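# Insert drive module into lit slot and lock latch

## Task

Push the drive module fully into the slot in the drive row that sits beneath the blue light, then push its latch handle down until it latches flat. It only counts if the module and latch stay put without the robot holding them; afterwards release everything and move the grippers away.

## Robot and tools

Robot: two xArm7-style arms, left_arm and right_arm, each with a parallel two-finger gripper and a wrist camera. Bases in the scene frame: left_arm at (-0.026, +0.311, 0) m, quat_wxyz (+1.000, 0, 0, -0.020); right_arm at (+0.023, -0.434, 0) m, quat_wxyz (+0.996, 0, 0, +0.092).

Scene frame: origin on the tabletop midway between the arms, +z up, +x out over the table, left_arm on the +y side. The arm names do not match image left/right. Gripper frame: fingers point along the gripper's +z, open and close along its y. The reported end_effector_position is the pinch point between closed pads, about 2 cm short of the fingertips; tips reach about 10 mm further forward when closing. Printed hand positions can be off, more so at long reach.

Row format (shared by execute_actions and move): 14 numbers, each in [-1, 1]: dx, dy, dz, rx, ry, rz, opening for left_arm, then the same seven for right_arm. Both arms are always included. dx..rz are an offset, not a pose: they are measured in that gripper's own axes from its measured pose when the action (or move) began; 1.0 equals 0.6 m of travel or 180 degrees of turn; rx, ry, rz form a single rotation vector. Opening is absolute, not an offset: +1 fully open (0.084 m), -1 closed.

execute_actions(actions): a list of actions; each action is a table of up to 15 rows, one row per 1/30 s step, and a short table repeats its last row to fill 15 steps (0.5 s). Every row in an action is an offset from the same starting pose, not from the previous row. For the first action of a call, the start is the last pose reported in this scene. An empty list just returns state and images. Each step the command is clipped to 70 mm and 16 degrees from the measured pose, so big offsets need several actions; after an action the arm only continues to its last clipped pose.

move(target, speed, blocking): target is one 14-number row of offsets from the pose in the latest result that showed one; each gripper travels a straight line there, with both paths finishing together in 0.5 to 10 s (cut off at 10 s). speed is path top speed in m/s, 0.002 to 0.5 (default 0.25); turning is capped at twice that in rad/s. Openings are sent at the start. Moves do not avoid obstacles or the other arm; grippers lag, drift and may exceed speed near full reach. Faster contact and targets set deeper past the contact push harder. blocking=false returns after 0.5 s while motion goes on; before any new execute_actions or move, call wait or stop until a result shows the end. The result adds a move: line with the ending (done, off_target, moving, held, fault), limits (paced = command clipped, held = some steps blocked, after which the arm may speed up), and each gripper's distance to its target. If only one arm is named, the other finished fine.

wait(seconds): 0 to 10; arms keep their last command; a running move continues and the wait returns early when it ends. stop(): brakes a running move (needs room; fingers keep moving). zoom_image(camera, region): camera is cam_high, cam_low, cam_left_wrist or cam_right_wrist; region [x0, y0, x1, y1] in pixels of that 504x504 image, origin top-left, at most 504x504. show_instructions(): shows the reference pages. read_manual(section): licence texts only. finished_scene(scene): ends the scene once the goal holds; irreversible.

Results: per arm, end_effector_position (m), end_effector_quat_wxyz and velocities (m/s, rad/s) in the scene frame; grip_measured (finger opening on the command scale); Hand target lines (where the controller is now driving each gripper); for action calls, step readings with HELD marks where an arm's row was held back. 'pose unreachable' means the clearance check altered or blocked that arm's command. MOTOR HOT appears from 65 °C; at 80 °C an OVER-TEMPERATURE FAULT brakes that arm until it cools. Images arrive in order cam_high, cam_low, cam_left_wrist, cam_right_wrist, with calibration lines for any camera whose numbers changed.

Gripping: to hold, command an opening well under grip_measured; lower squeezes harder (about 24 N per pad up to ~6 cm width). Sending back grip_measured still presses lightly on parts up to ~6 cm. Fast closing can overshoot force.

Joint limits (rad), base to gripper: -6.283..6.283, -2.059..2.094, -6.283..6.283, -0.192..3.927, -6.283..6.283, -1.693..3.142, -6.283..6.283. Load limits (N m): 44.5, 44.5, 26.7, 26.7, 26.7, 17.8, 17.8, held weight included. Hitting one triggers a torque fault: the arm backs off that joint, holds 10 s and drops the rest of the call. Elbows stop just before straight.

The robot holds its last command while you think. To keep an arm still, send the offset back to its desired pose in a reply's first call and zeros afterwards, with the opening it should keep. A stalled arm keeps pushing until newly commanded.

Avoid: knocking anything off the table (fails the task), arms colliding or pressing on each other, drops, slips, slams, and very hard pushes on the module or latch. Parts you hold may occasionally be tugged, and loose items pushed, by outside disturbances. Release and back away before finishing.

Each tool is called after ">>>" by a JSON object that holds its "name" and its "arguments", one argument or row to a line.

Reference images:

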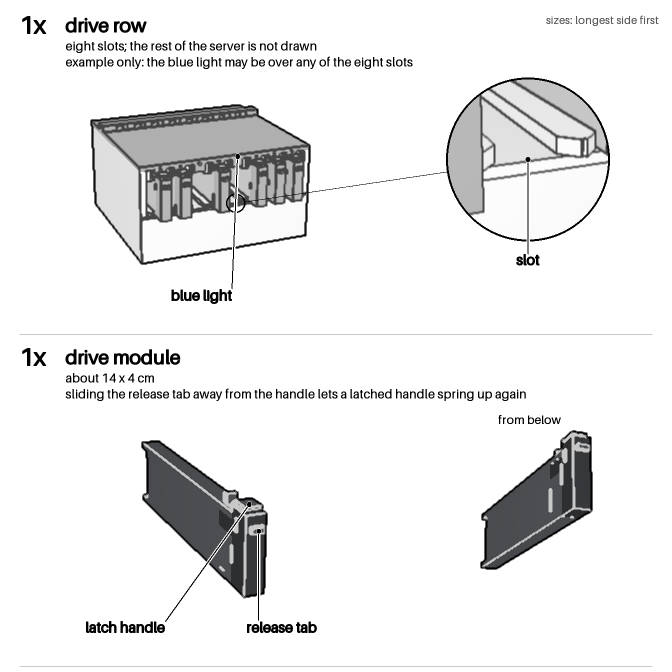

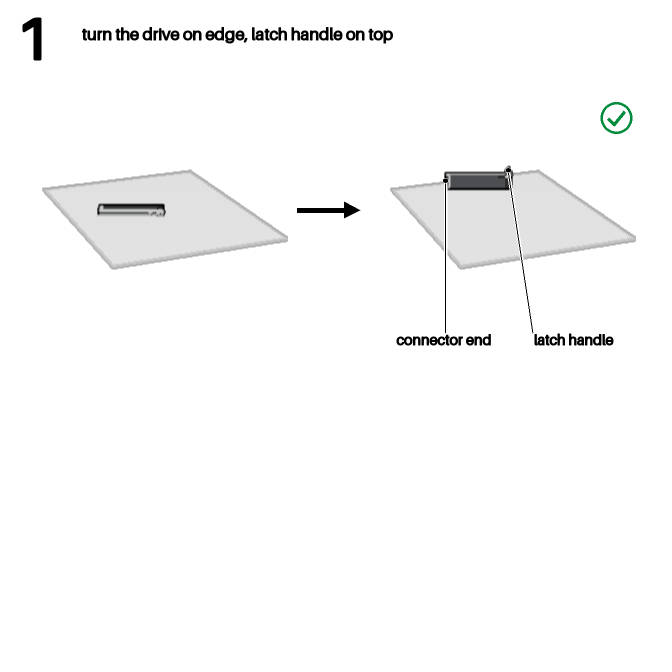

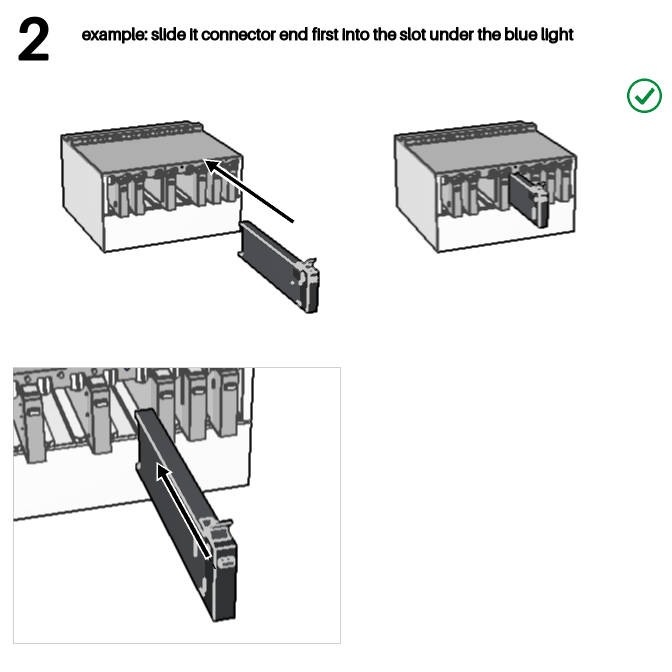

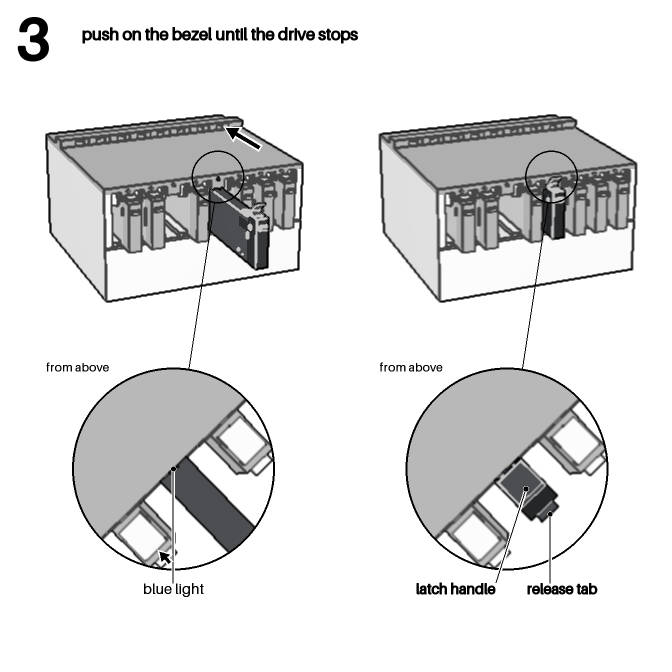

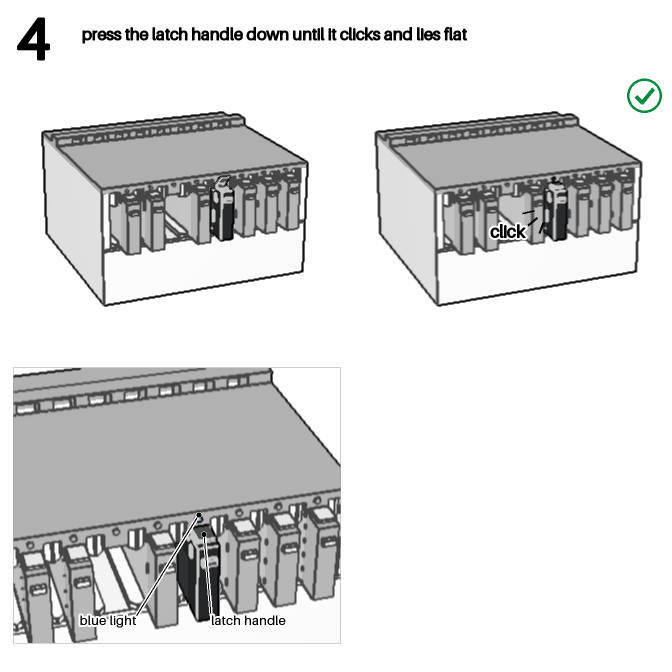

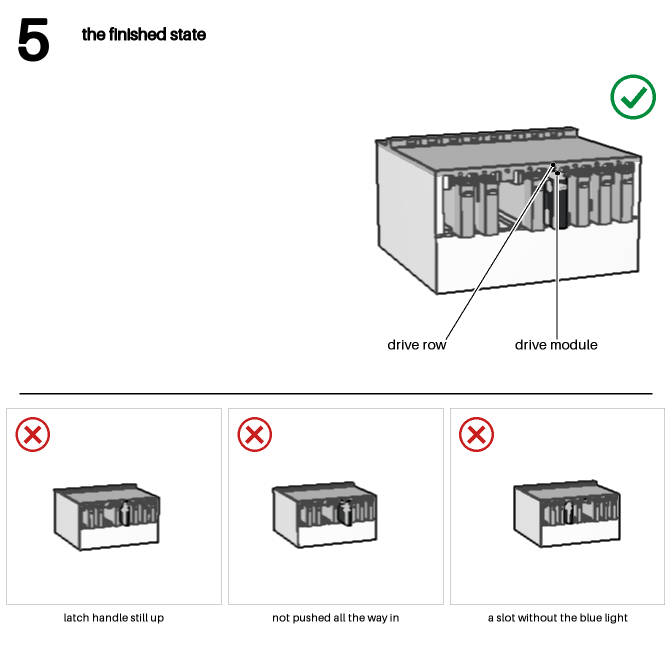

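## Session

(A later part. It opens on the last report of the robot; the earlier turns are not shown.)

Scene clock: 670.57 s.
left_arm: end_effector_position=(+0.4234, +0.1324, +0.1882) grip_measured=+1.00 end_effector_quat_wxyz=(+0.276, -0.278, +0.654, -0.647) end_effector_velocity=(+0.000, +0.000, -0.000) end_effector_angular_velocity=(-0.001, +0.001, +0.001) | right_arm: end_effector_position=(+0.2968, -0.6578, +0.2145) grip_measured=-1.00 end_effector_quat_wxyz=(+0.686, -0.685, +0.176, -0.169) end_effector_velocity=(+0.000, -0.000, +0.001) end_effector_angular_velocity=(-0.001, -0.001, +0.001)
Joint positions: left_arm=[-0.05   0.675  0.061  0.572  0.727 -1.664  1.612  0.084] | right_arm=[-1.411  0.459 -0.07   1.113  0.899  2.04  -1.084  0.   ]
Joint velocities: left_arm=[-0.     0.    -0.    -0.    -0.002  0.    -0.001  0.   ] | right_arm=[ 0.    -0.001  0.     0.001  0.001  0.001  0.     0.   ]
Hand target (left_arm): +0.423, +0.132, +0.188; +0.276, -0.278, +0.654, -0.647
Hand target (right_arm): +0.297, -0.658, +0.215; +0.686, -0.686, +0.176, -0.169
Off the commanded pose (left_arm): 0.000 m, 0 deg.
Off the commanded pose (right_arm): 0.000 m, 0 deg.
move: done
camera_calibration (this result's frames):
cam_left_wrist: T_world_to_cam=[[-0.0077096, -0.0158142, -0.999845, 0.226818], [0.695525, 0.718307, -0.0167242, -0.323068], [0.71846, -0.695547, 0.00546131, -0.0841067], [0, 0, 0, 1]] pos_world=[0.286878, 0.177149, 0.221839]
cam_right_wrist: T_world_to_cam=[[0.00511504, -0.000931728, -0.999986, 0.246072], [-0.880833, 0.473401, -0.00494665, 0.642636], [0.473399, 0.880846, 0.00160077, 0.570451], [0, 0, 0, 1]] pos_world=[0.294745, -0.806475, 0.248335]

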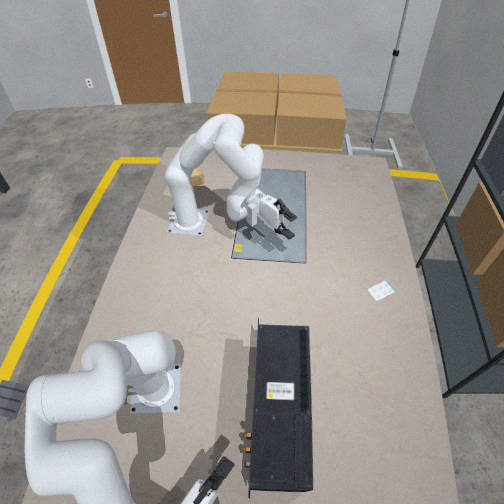

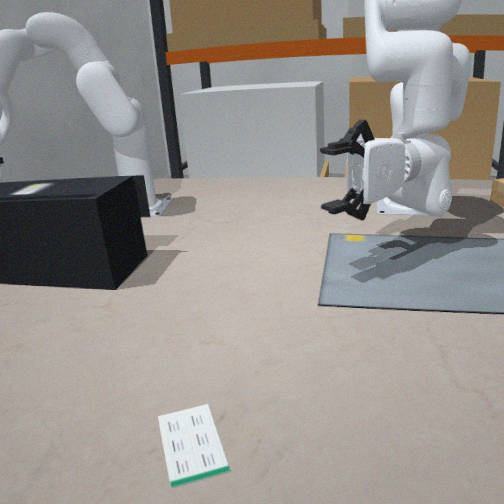

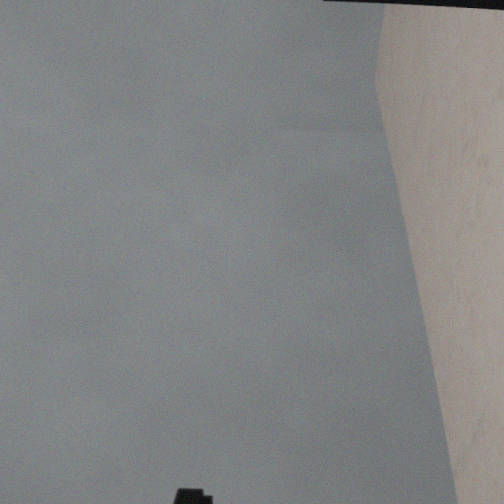

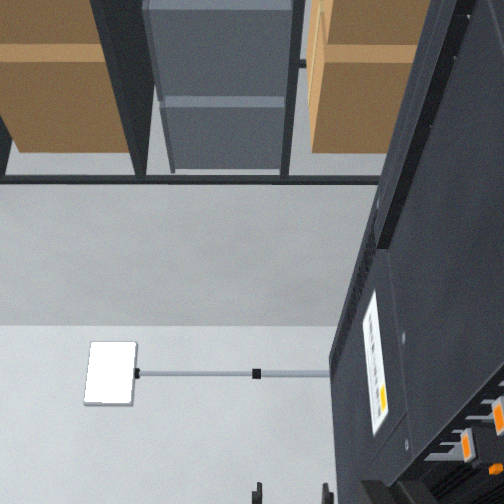

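>>> {"name": "move", "arguments": {
  "target": [0,0,0,0,0,0,1,0.0378,0,0.0317,0,0,0,-1],
  "speed": 0.08
}}

>>> {"name": "move", "arguments": {
  "target": [0,0,0,0,0,0,1,0,0.03,0,0,0,0,-1],
  "speed": 0.03
}}

>>> {"name": "zoom_image", "arguments": {
  "camera": "cam_high",
  "region": [200,420,290,500]
}}

>>> {"name": "zoom_image", "arguments": {
  "camera": "cam_low",
  "region": [0,130,80,210]
}}

Scene clock: 678.30 s.
left_arm: end_effector_position=(+0.4234, +0.1324, +0.1882) grip_measured=+1.00 end_effector_quat_wxyz=(+0.276, -0.278, +0.654, -0.647) end_effector_velocity=(+0.000, +0.000, +0.000) end_effector_angular_velocity=(-0.000, +0.000, +0.001) | right_arm: end_effector_position=(+0.3256, -0.6520, +0.2141) grip_measured=-1.00 end_effector_quat_wxyz=(+0.686, -0.685, +0.177, -0.169) end_effector_velocity=(-0.001, -0.002, -0.000) end_effector_angular_velocity=(-0.001, +0.001, -0.007)
Joint positions: left_arm=[-0.05   0.675  0.061  0.572  0.727 -1.664  1.612  0.084] | right_arm=[-1.374  0.465 -0.042  1.12   0.956  2.002 -1.052  0.   ]
Joint velocities: left_arm=[ 0.    -0.001  0.001  0.    -0.     0.    -0.001 -0.   ] | right_arm=[-0.001 -0.    -0.005  0.     0.002 -0.001  0.     0.   ]
Hand target (left_arm): +0.423, +0.132, +0.188; +0.276, -0.278, +0.654, -0.647
Hand target (right_arm): +0.326, -0.652, +0.214; +0.686, -0.685, +0.176, -0.169
Off the commanded pose (left_arm): 0.000 m, 0 deg.
Off the commanded pose (right_arm): 0.000 m, 0 deg.
move: done
camera_calibration (this result's frames):
cam_left_wrist: T_world_to_cam=[[-0.00770956, -0.015814, -0.999845, 0.226818], [0.695525, 0.718307, -0.0167241, -0.323068], [0.71846, -0.695547, 0.00546123, -0.0841066], [0, 0, 0, 1]] pos_world=[0.286878, 0.177149, 0.221839]
cam_right_wrist: T_world_to_cam=[[0.00485807, -0.00127884, -0.999987, 0.245474], [-0.880527, 0.473972, -0.00488386, 0.66554], [0.473972, 0.880539, 0.00117654, 0.551463], [0, 0, 0, 1]] pos_world=[0.323455, -0.800718, 0.248073]

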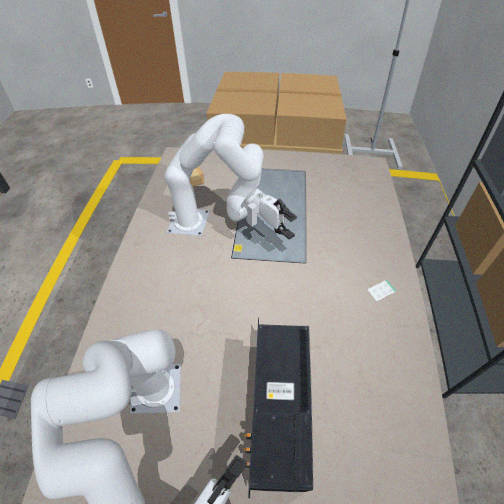

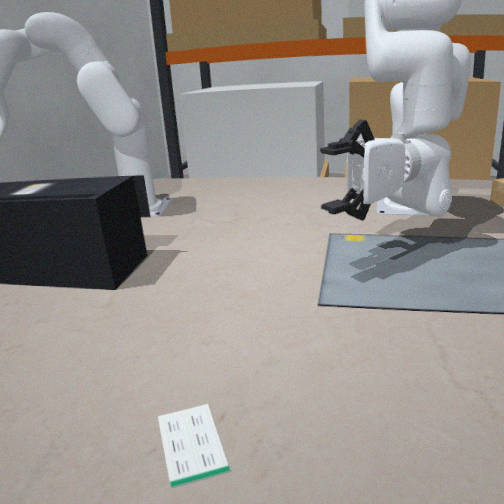

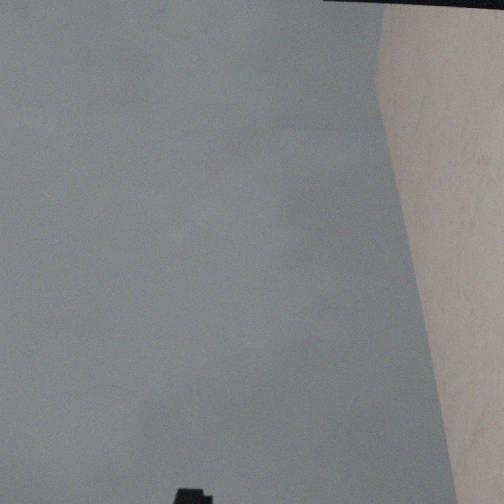

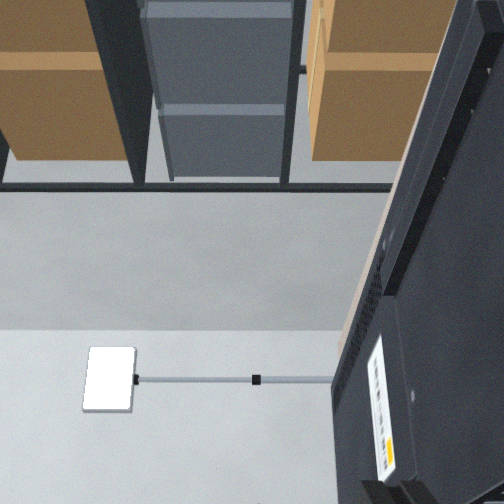

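Scene clock: 679.17 s.
left_arm: end_effector_position=(+0.4234, +0.1324, +0.1882) grip_measured=+1.00 end_effector_quat_wxyz=(+0.276, -0.278, +0.654, -0.647) end_effector_velocity=(+0.000, +0.000, -0.000) end_effector_angular_velocity=(+0.002, -0.001, +0.001) | right_arm: end_effector_position=(+0.3255, -0.6520, +0.1962) grip_measured=-1.00 end_effector_quat_wxyz=(+0.686, -0.685, +0.177, -0.169) end_effector_velocity=(+0.001, -0.000, +0.001) end_effector_angular_velocity=(-0.004, -0.002, +0.001)
Joint positions: left_arm=[-0.05   0.675  0.061  0.572  0.727 -1.664  1.612  0.084] | right_arm=[-1.371  0.506 -0.042  1.125  0.947  1.981 -1.083  0.   ]
Joint velocities: left_arm=[-0.    -0.     0.001 -0.    -0.     0.     0.001 -0.   ] | right_arm=[ 0.001 -0.002  0.001  0.002  0.    -0.    -0.001  0.   ]
Hand target (left_arm): +0.423, +0.132, +0.188; +0.276, -0.278, +0.654, -0.647
Hand target (right_arm): +0.325, -0.652, +0.196; +0.686, -0.685, +0.177, -0.169
Off the commanded pose (left_arm): 0.000 m, 0 deg.
Off the commanded pose (right_arm): 0.000 m, 0 deg.
move: done
camera_calibration (this result's frames):
cam_left_wrist: T_world_to_cam=[[-0.00770965, -0.0158141, -0.999845, 0.226818], [0.695526, 0.718307, -0.0167242, -0.323068], [0.71846, -0.695547, 0.00546124, -0.0841066], [0, 0, 0, 1]] pos_world=[0.286878, 0.177149, 0.221839]
cam_right_wrist: T_world_to_cam=[[0.00494014, -0.00153545, -0.999987, 0.227359], [-0.880583, 0.473865, -0.00507787, 0.665264], [0.473867, 0.880596, 0.000988873, 0.551609], [0, 0, 0, 1]] pos_world=[0.323308, -0.800641, 0.230189]

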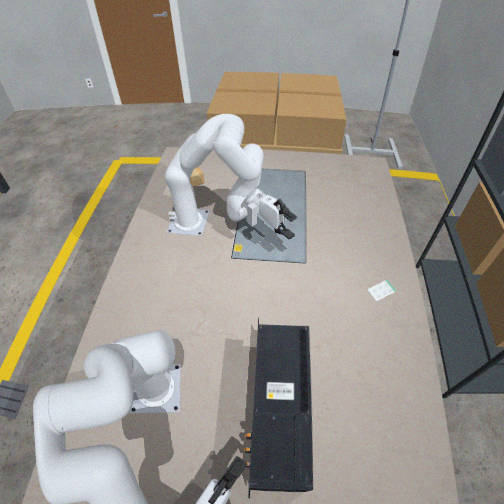

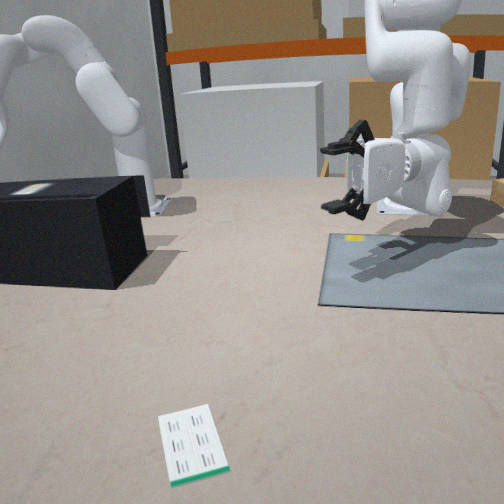

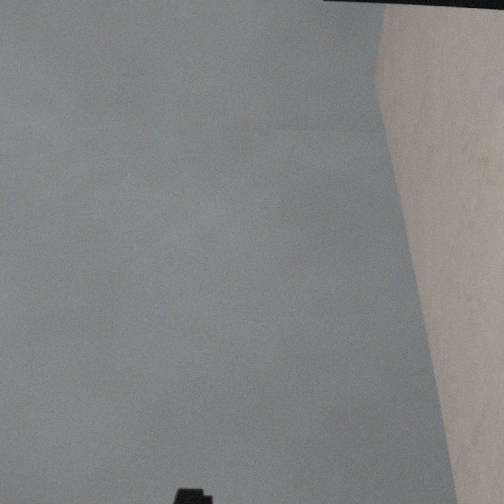

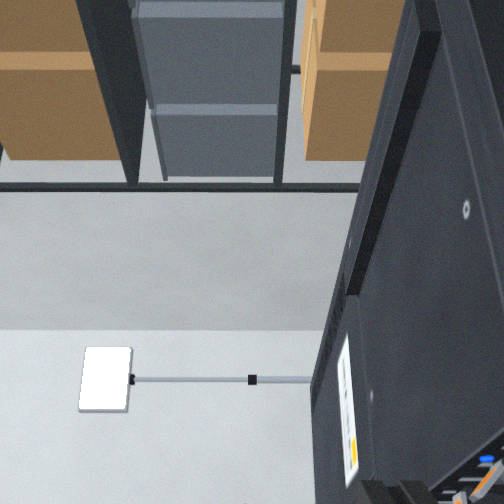

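Region (200, 420, 290, 500) of cam_high's 504x504 image, scaled by 5.600, with more detail than that image has.

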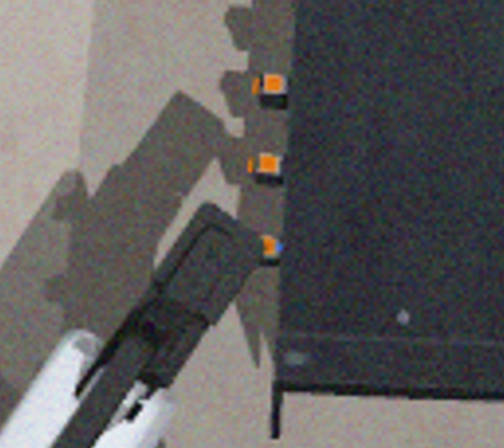

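Region (0, 130, 80, 210) of cam_low's 504x504 image, scaled by 6.300, with more detail than that image has.

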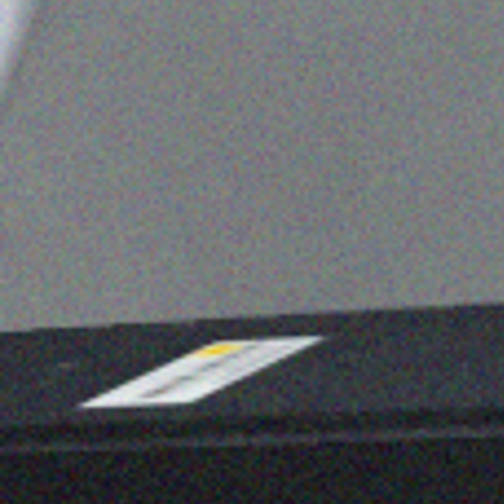

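>>> {"name": "execute_actions", "arguments": {
  "actions": []
}}

>>> {"name": "move", "arguments": {
  "target": [0,0,0,0,0,0,1,0,0.017,0,0,0,0,-1],
  "speed": 0.015
}}

>>> {"name": "zoom_image", "arguments": {
  "camera": "cam_high",
  "region": [180,390,320,504]
}}

Scene clock: 691.47 s.
left_arm: end_effector_position=(+0.4234, +0.1324, +0.1882) grip_measured=+1.00 end_effector_quat_wxyz=(+0.276, -0.278, +0.654, -0.647) end_effector_velocity=(+0.000, +0.000, -0.000) end_effector_angular_velocity=(-0.001, +0.001, +0.001) | right_arm: end_effector_position=(+0.3255, -0.6519, +0.1961) grip_measured=-1.00 end_effector_quat_wxyz=(+0.686, -0.685, +0.177, -0.169) end_effector_velocity=(-0.000, -0.000, +0.000) end_effector_angular_velocity=(-0.000, -0.001, -0.000)
Joint positions: left_arm=[-0.05   0.675  0.061  0.572  0.727 -1.664  1.612  0.084] | right_arm=[-1.371  0.506 -0.042  1.125  0.947  1.981 -1.083  0.   ]
Joint velocities: left_arm=[-0.     0.     0.001  0.    -0.     0.    -0.002  0.   ] | right_arm=[-0.001 -0.     0.001  0.     0.     0.    -0.     0.   ]
Hand target (left_arm): +0.423, +0.132, +0.188; +0.276, -0.278, +0.654, -0.647
Hand target (right_arm): +0.325, -0.652, +0.196; +0.686, -0.685, +0.177, -0.169
Off the commanded pose (left_arm): 0.000 m, 0 deg.
Off the commanded pose (right_arm): 0.000 m, 0 deg.
camera_calibration (this result's frames):
cam_left_wrist: T_world_to_cam=[[-0.00770957, -0.015814, -0.999845, 0.226818], [0.695525, 0.718307, -0.0167241, -0.323068], [0.71846, -0.695547, 0.00546121, -0.0841066], [0, 0, 0, 1]] pos_world=[0.286878, 0.177149, 0.221839]
cam_right_wrist: T_world_to_cam=[[0.00482223, -0.00130377, -0.999988, 0.227459], [-0.880589, 0.473855, -0.00486426, 0.665178], [0.473856, 0.880602, 0.00113695, 0.551552], [0, 0, 0, 1]] pos_world=[0.323296, -0.800599, 0.230064]

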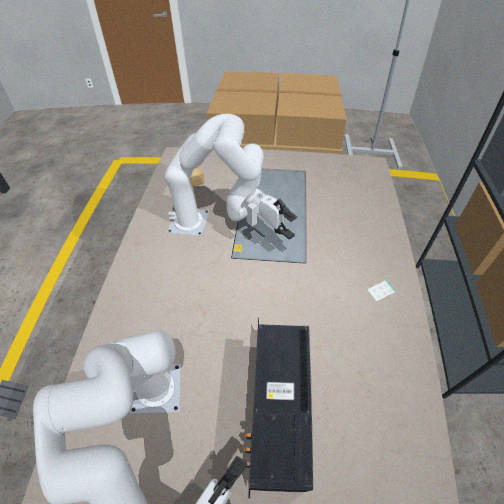

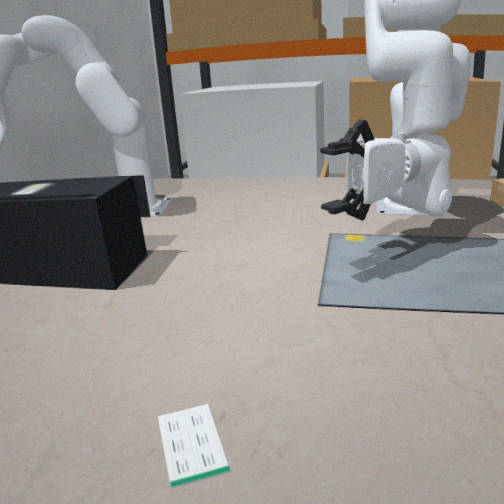

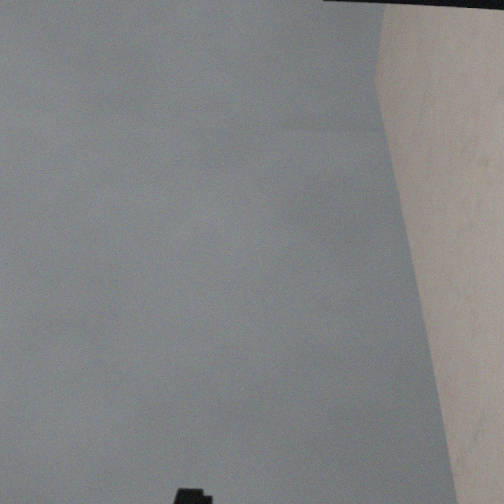

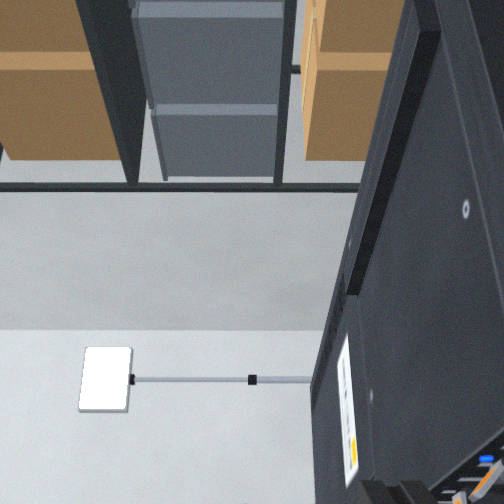

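Scene clock: 692.37 s.
left_arm: end_effector_position=(+0.4234, +0.1324, +0.1882) grip_measured=+1.00 end_effector_quat_wxyz=(+0.276, -0.278, +0.654, -0.647) end_effector_velocity=(-0.001, -0.001, -0.000) end_effector_angular_velocity=(-0.000, -0.000, -0.003) | right_arm: end_effector_position=(+0.3254, -0.6519, +0.1860) grip_measured=-1.00 end_effector_quat_wxyz=(+0.686, -0.685, +0.177, -0.169) end_effector_velocity=(+0.001, -0.001, +0.000) end_effector_angular_velocity=(-0.003, -0.001, -0.000)
Joint positions: left_arm=[-0.05   0.675  0.061  0.572  0.727 -1.664  1.612  0.084] | right_arm=[-1.37   0.529 -0.041  1.129  0.942  1.969 -1.1    0.   ]
Joint velocities: left_arm=[ 0.     0.    -0.001 -0.     0.003 -0.     0.001 -0.   ] | right_arm=[ 0.002 -0.001 -0.001  0.002  0.001 -0.    -0.     0.   ]
Hand target (left_arm): +0.423, +0.132, +0.188; +0.276, -0.278, +0.654, -0.647
Hand target (right_arm): +0.325, -0.652, +0.186; +0.686, -0.685, +0.177, -0.169
Off the commanded pose (left_arm): 0.000 m, 0 deg.
Off the commanded pose (right_arm): 0.000 m, 0 deg.
move: done
camera_calibration (this result's frames):
cam_left_wrist: T_world_to_cam=[[-0.00770939, -0.015814, -0.999845, 0.226818], [0.695525, 0.718307, -0.016724, -0.323069], [0.71846, -0.695547, 0.00546132, -0.0841067], [0, 0, 0, 1]] pos_world=[0.286878, 0.177149, 0.221839]
cam_right_wrist: T_world_to_cam=[[0.00482177, -0.00134831, -0.999987, 0.217253], [-0.880626, 0.473786, -0.00488505, 0.664984], [0.473787, 0.880639, 0.00109713, 0.551611], [0, 0, 0, 1]] pos_world=[0.323209, -0.800538, 0.219893]

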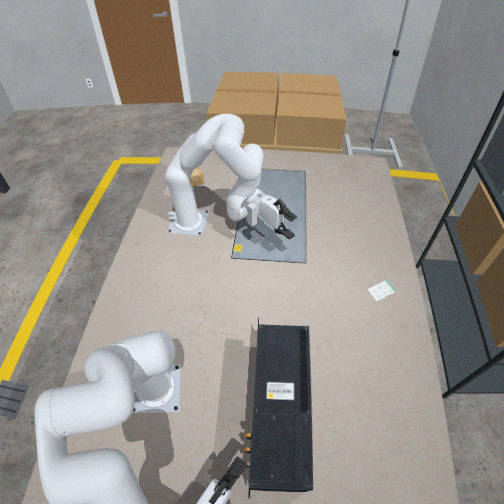

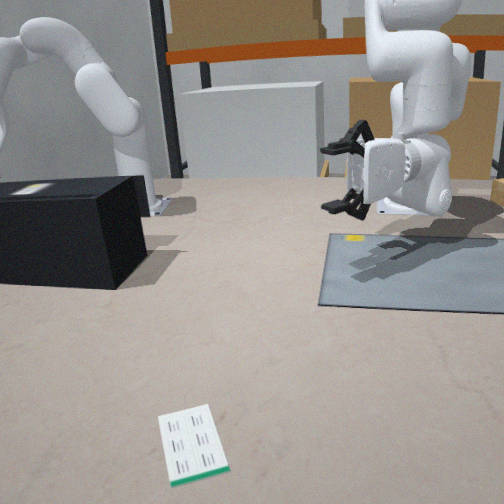

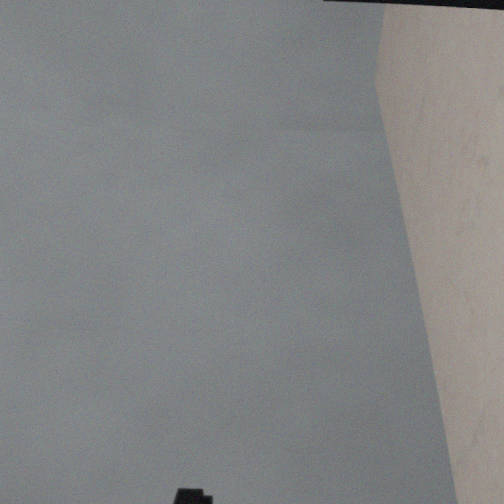

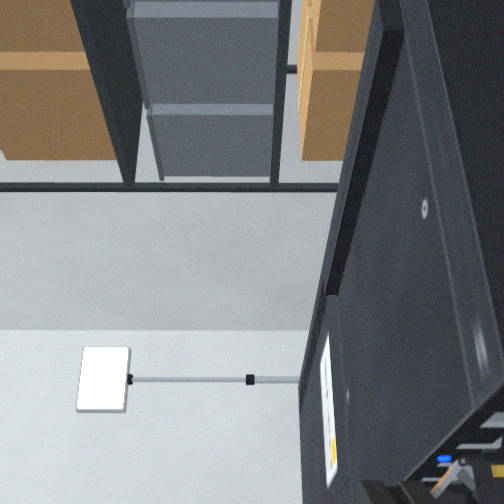

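Region (180, 390, 320, 504) of cam_high's 504x504 image, scaled by 3.600, with more detail than that image has; it fills the top 410 rows of this view, and the rest is white.

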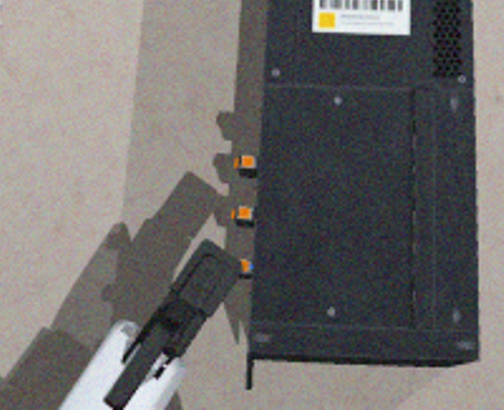

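>>> {"name": "move", "arguments": {
  "target": [0,0,0,0,0,0,1,0,0.012,0,0,0,0,-1],
  "speed": 0.015
}}

>>> {"name": "zoom_image", "arguments": {
  "camera": "cam_high",
  "region": [220,430,280,490]
}}

Scene clock: 697.90 s.
left_arm: end_effector_position=(+0.4234, +0.1324, +0.1882) grip_measured=+1.00 end_effector_quat_wxyz=(+0.276, -0.278, +0.654, -0.647) end_effector_velocity=(+0.000, +0.000, -0.000) end_effector_angular_velocity=(+0.001, -0.000, +0.000) | right_arm: end_effector_position=(+0.3253, -0.6518, +0.1786) grip_measured=-1.00 end_effector_quat_wxyz=(+0.686, -0.685, +0.177, -0.169) end_effector_velocity=(+0.001, +0.001, -0.001) end_effector_angular_velocity=(-0.002, +0.001, +0.003)
Joint positions: left_arm=[-0.05   0.675  0.061  0.572  0.727 -1.664  1.612  0.084] | right_arm=[-1.369  0.547 -0.041  1.132  0.939  1.96  -1.111  0.   ]
Joint velocities: left_arm=[ 0.     0.     0.    -0.     0.     0.     0.001  0.   ] | right_arm=[ 0.001  0.002  0.003  0.001 -0.002 -0.004 -0.001  0.   ]
Hand target (left_arm): +0.423, +0.132, +0.188; +0.276, -0.278, +0.654, -0.647
Hand target (right_arm): +0.325, -0.652, +0.179; +0.686, -0.685, +0.177, -0.169
Off the commanded pose (left_arm): 0.000 m, 0 deg.
Off the commanded pose (right_arm): 0.000 m, 0 deg.
move: done
camera_calibration (this result's frames):
cam_left_wrist: T_world_to_cam=[[-0.00770942, -0.015814, -0.999845, 0.226818], [0.695525, 0.718307, -0.016724, -0.323069], [0.71846, -0.695547, 0.0054613, -0.0841066], [0, 0, 0, 1]] pos_world=[0.286878, 0.177149, 0.221839]
cam_right_wrist: T_world_to_cam=[[0.00453122, -0.00146334, -0.999989, 0.209937], [-0.880622, 0.473796, -0.00468367, 0.664844], [0.473798, 0.880633, 0.000858223, 0.551613], [0, 0, 0, 1]] pos_world=[0.323172, -0.800462, 0.212575]

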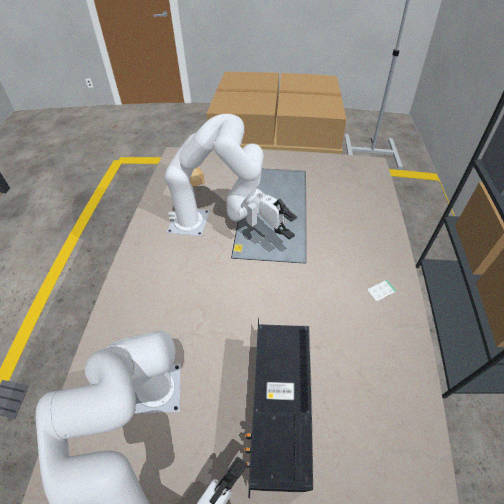

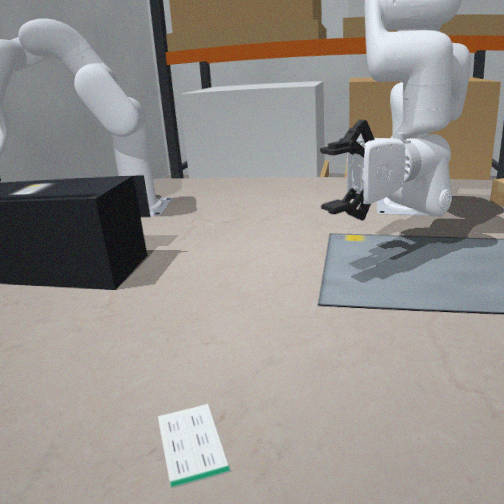

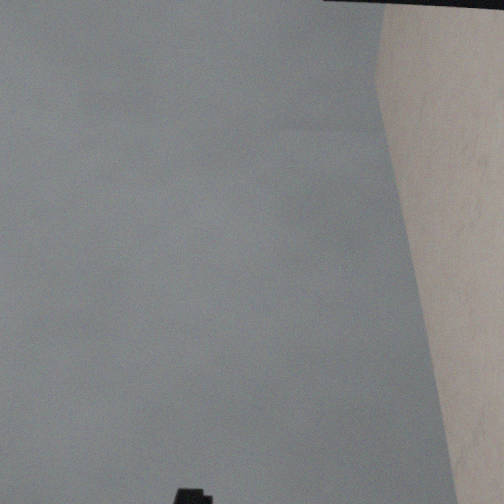

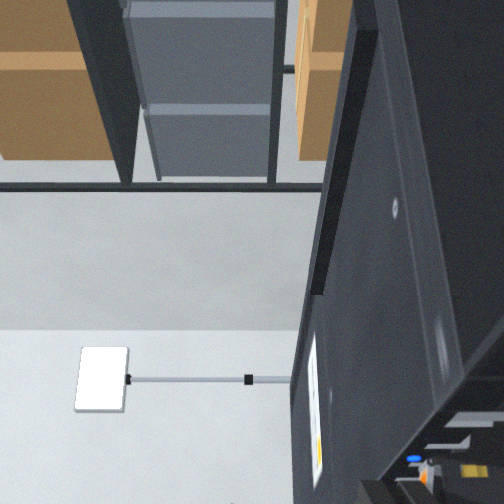

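Region (220, 430, 280, 490) of cam_high's 504x504 image, scaled by 8.400, with more detail than that image has.

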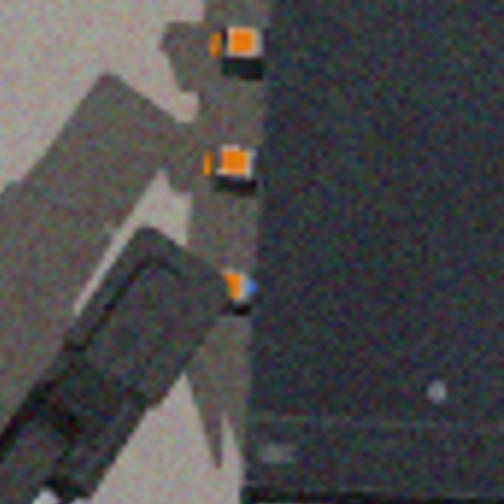

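>>> {"name": "move", "arguments": {
  "target": [0,0,0,0,0,0,1,0,0.009,0,0,0,0,-1],
  "speed": 0.015
}}

Scene clock: 701.10 s.
left_arm: end_effector_position=(+0.4234, +0.1324, +0.1882) grip_measured=+1.00 end_effector_quat_wxyz=(+0.276, -0.278, +0.654, -0.647) end_effector_velocity=(-0.000, -0.000, +0.000) end_effector_angular_velocity=(-0.001, +0.001, -0.001) | right_arm: end_effector_position=(+0.3253, -0.6518, +0.1752) grip_measured=-1.00 end_effector_quat_wxyz=(+0.687, -0.685, +0.175, -0.169) end_effector_velocity=(-0.001, +0.001, -0.001) end_effector_angular_velocity=(+0.006, +0.001, +0.001)
Joint positions: left_arm=[-0.05   0.675  0.061  0.572  0.727 -1.664  1.612  0.084] | right_arm=[-1.367  0.558 -0.043  1.136  0.938  1.96  -1.12   0.   ]
Joint velocities: left_arm=[ 0.     0.    -0.001 -0.     0.001 -0.    -0.    -0.   ] | right_arm=[ 0.006  0.004 -0.008 -0.     0.001  0.005 -0.002  0.   ]
Hand target (left_arm): +0.423, +0.132, +0.188; +0.276, -0.278, +0.654, -0.647
Hand target (right_arm): +0.325, -0.652, +0.173; +0.686, -0.685, +0.177, -0.169
Off the commanded pose (left_arm): 0.000 m, 0 deg.
Off the commanded pose (right_arm): 0.002 m, 0 deg.
move: done
camera_calibration (this result's frames):
cam_left_wrist: T_world_to_cam=[[-0.00770953, -0.0158137, -0.999845, 0.226818], [0.695525, 0.718307, -0.0167239, -0.323069], [0.71846, -0.695547, 0.00546103, -0.0841065], [0, 0, 0, 1]] pos_world=[0.286878, 0.177149, 0.221839]
cam_right_wrist: T_world_to_cam=[[0.00841097, -0.00019235, -0.999965, 0.206085], [-0.88127, 0.472553, -0.0075035, 0.664685], [0.472538, 0.881302, 0.00380512, 0.551959], [0, 0, 0, 1]] pos_world=[0.323212, -0.800501, 0.208965]

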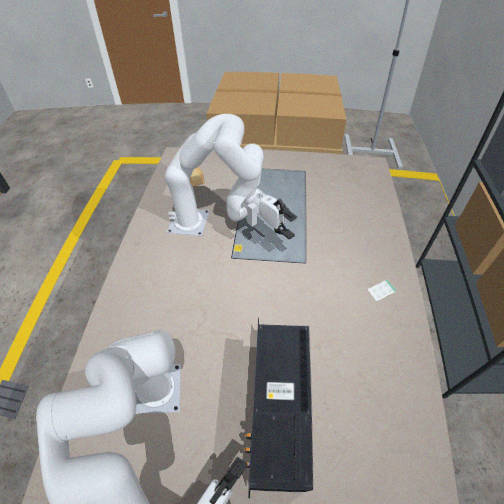

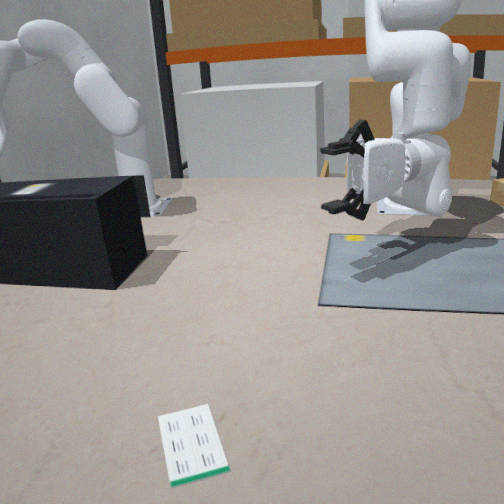

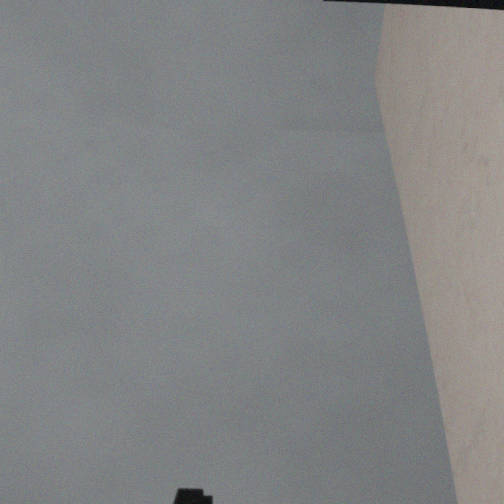

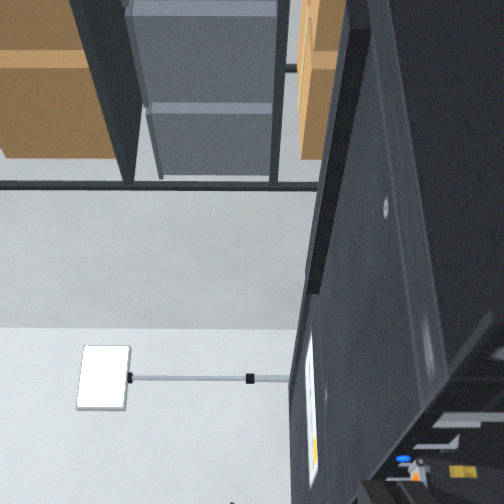

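Bottomed out. Lift and check.

>>> {"name": "move", "arguments": {
  "target": [0,0,0,0,0,0,1,0,-0.003,0,0,0,0,-1],
  "speed": 0.01
}}

>>> {"name": "move", "arguments": {
  "target": [0,0,0,0,0,0,1,-0.03,-0.04,-0.05,0,0,0,-1],
  "speed": 0.08
}}

>>> {"name": "zoom_image", "arguments": {
  "camera": "cam_high",
  "region": [220,430,280,490]
}}

Scene clock: 710.77 s.
left_arm: end_effector_position=(+0.4234, +0.1324, +0.1882) grip_measured=+1.00 end_effector_quat_wxyz=(+0.276, -0.278, +0.654, -0.647) end_effector_velocity=(+0.000, +0.000, +0.000) end_effector_angular_velocity=(-0.001, -0.001, +0.002) | right_arm: end_effector_position=(+0.3250, -0.6513, +0.1760) grip_measured=-1.00 end_effector_quat_wxyz=(+0.687, -0.685, +0.176, -0.168) end_effector_velocity=(+0.001, -0.000, +0.001) end_effector_angular_velocity=(-0.001, -0.003, +0.001)
Joint positions: left_arm=[-0.05   0.675  0.061  0.572  0.727 -1.664  1.612  0.084] | right_arm=[-1.366  0.555 -0.044  1.134  0.938  1.961 -1.118  0.   ]
Joint velocities: left_arm=[-0.     0.    -0.     0.    -0.002 -0.001 -0.     0.   ] | right_arm=[-0.001 -0.001  0.004  0.002  0.001  0.     0.     0.   ]
Hand target (left_arm): +0.423, +0.132, +0.188; +0.276, -0.278, +0.654, -0.647
Hand target (right_arm): +0.325, -0.652, +0.177; +0.687, -0.685, +0.175, -0.169
Off the commanded pose (left_arm): 0.000 m, 0 deg.
Off the commanded pose (right_arm): 0.001 m, 0 deg.
move: done
camera_calibration (this result's frames):
cam_left_wrist: T_world_to_cam=[[-0.00770951, -0.0158137, -0.999845, 0.226818], [0.695526, 0.718307, -0.0167238, -0.323069], [0.71846, -0.695547, 0.00546104, -0.0841065], [0, 0, 0, 1]] pos_world=[0.286878, 0.177149, 0.221839]
cam_right_wrist: T_world_to_cam=[[0.00610874, 0.000872045, -0.999981, 0.208313], [-0.881485, 0.472185, -0.00497309, 0.663604], [0.472172, 0.881499, 0.00365315, 0.5519], [0, 0, 0, 1]] pos_world=[0.323093, -0.800025, 0.209593]

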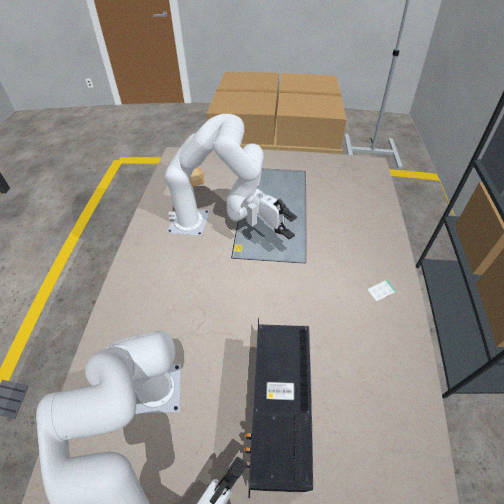

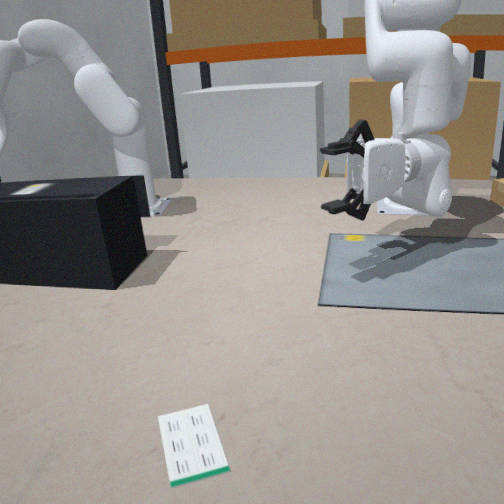

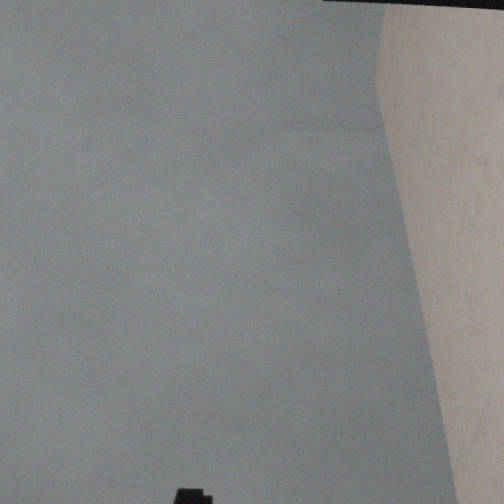

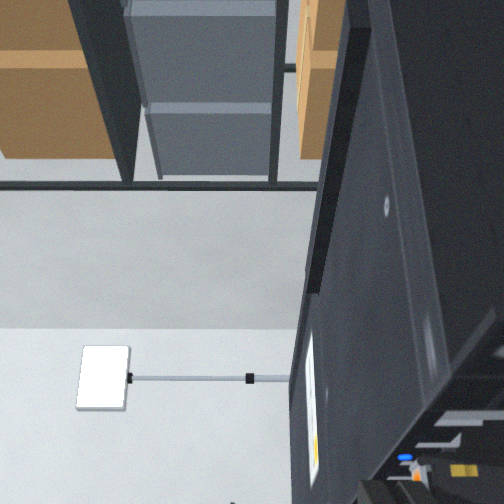

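Scene clock: 711.60 s.
left_arm: end_effector_position=(+0.4234, +0.1324, +0.1882) grip_measured=+1.00 end_effector_quat_wxyz=(+0.276, -0.278, +0.654, -0.647) end_effector_velocity=(+0.000, +0.000, +0.000) end_effector_angular_velocity=(-0.000, +0.000, +0.001) | right_arm: end_effector_position=(+0.2954, -0.6690, +0.2000) grip_measured=-1.00 end_effector_quat_wxyz=(+0.687, -0.684, +0.176, -0.168) end_effector_velocity=(-0.001, -0.000, +0.000) end_effector_angular_velocity=(-0.001, +0.000, -0.000)
Joint positions: left_arm=[-0.05   0.675  0.061  0.572  0.727 -1.664  1.612  0.084] | right_arm=[-1.416  0.52  -0.074  1.162  0.889  2.043 -1.101  0.   ]
Joint velocities: left_arm=[ 0.    -0.     0.    -0.    -0.    -0.    -0.001 -0.   ] | right_arm=[-0.001 -0.001 -0.     0.001 -0.001  0.001  0.     0.   ]
Hand target (left_arm): +0.423, +0.132, +0.188; +0.276, -0.278, +0.654, -0.647
Hand target (right_arm): +0.295, -0.669, +0.200; +0.687, -0.685, +0.176, -0.168
Off the commanded pose (left_arm): 0.000 m, 0 deg.
Off the commanded pose (right_arm): 0.000 m, 0 deg.
move: done
camera_calibration (this result's frames):
cam_left_wrist: T_world_to_cam=[[-0.00770936, -0.0158136, -0.999845, 0.226818], [0.695526, 0.718307, -0.0167237, -0.323069], [0.71846, -0.695547, 0.00546108, -0.0841065], [0, 0, 0, 1]] pos_world=[0.286878, 0.177149, 0.221839]
cam_right_wrist: T_world_to_cam=[[0.00611763, 0.00183257, -0.99998, 0.233169], [-0.881789, 0.471622, -0.00453028, 0.645568], [0.471604, 0.881799, 0.00450115, 0.581626], [0, 0, 0, 1]] pos_world=[0.293531, -0.817768, 0.233471]

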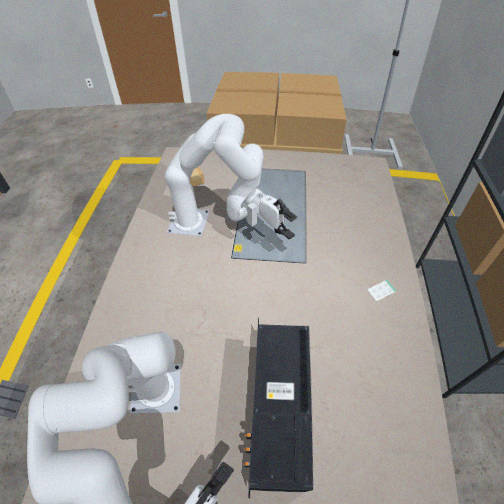

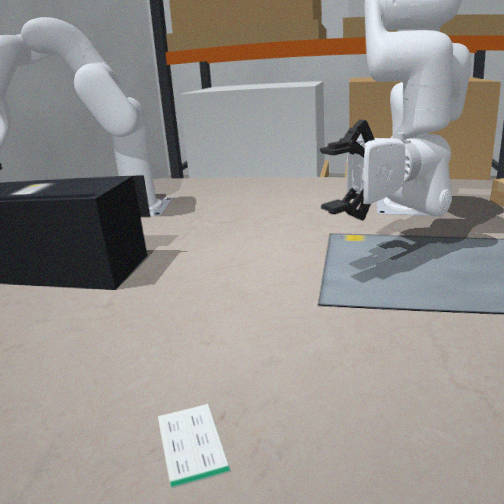

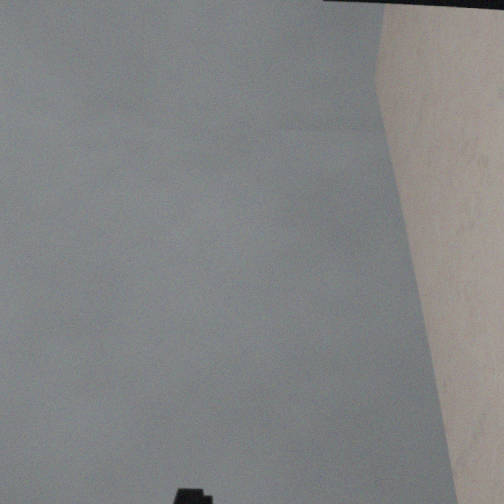

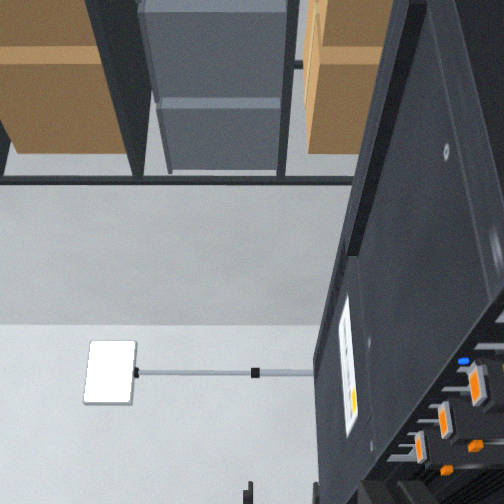

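Region (220, 430, 280, 490) of cam_high's 504x504 image, scaled by 8.400, with more detail than that image has.

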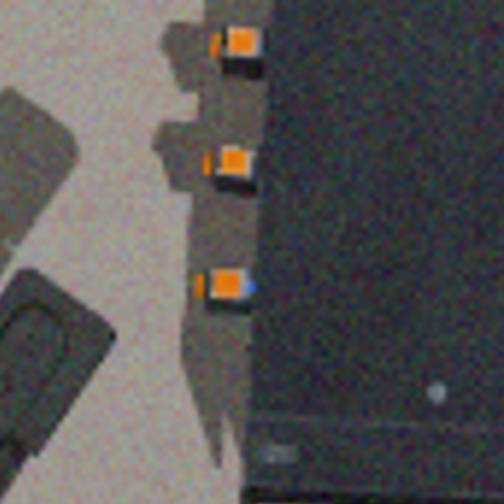

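Latched.

>>> {"name": "finished_scene", "arguments": {
  "scene": 1
}}

The scene is finished: the task was done.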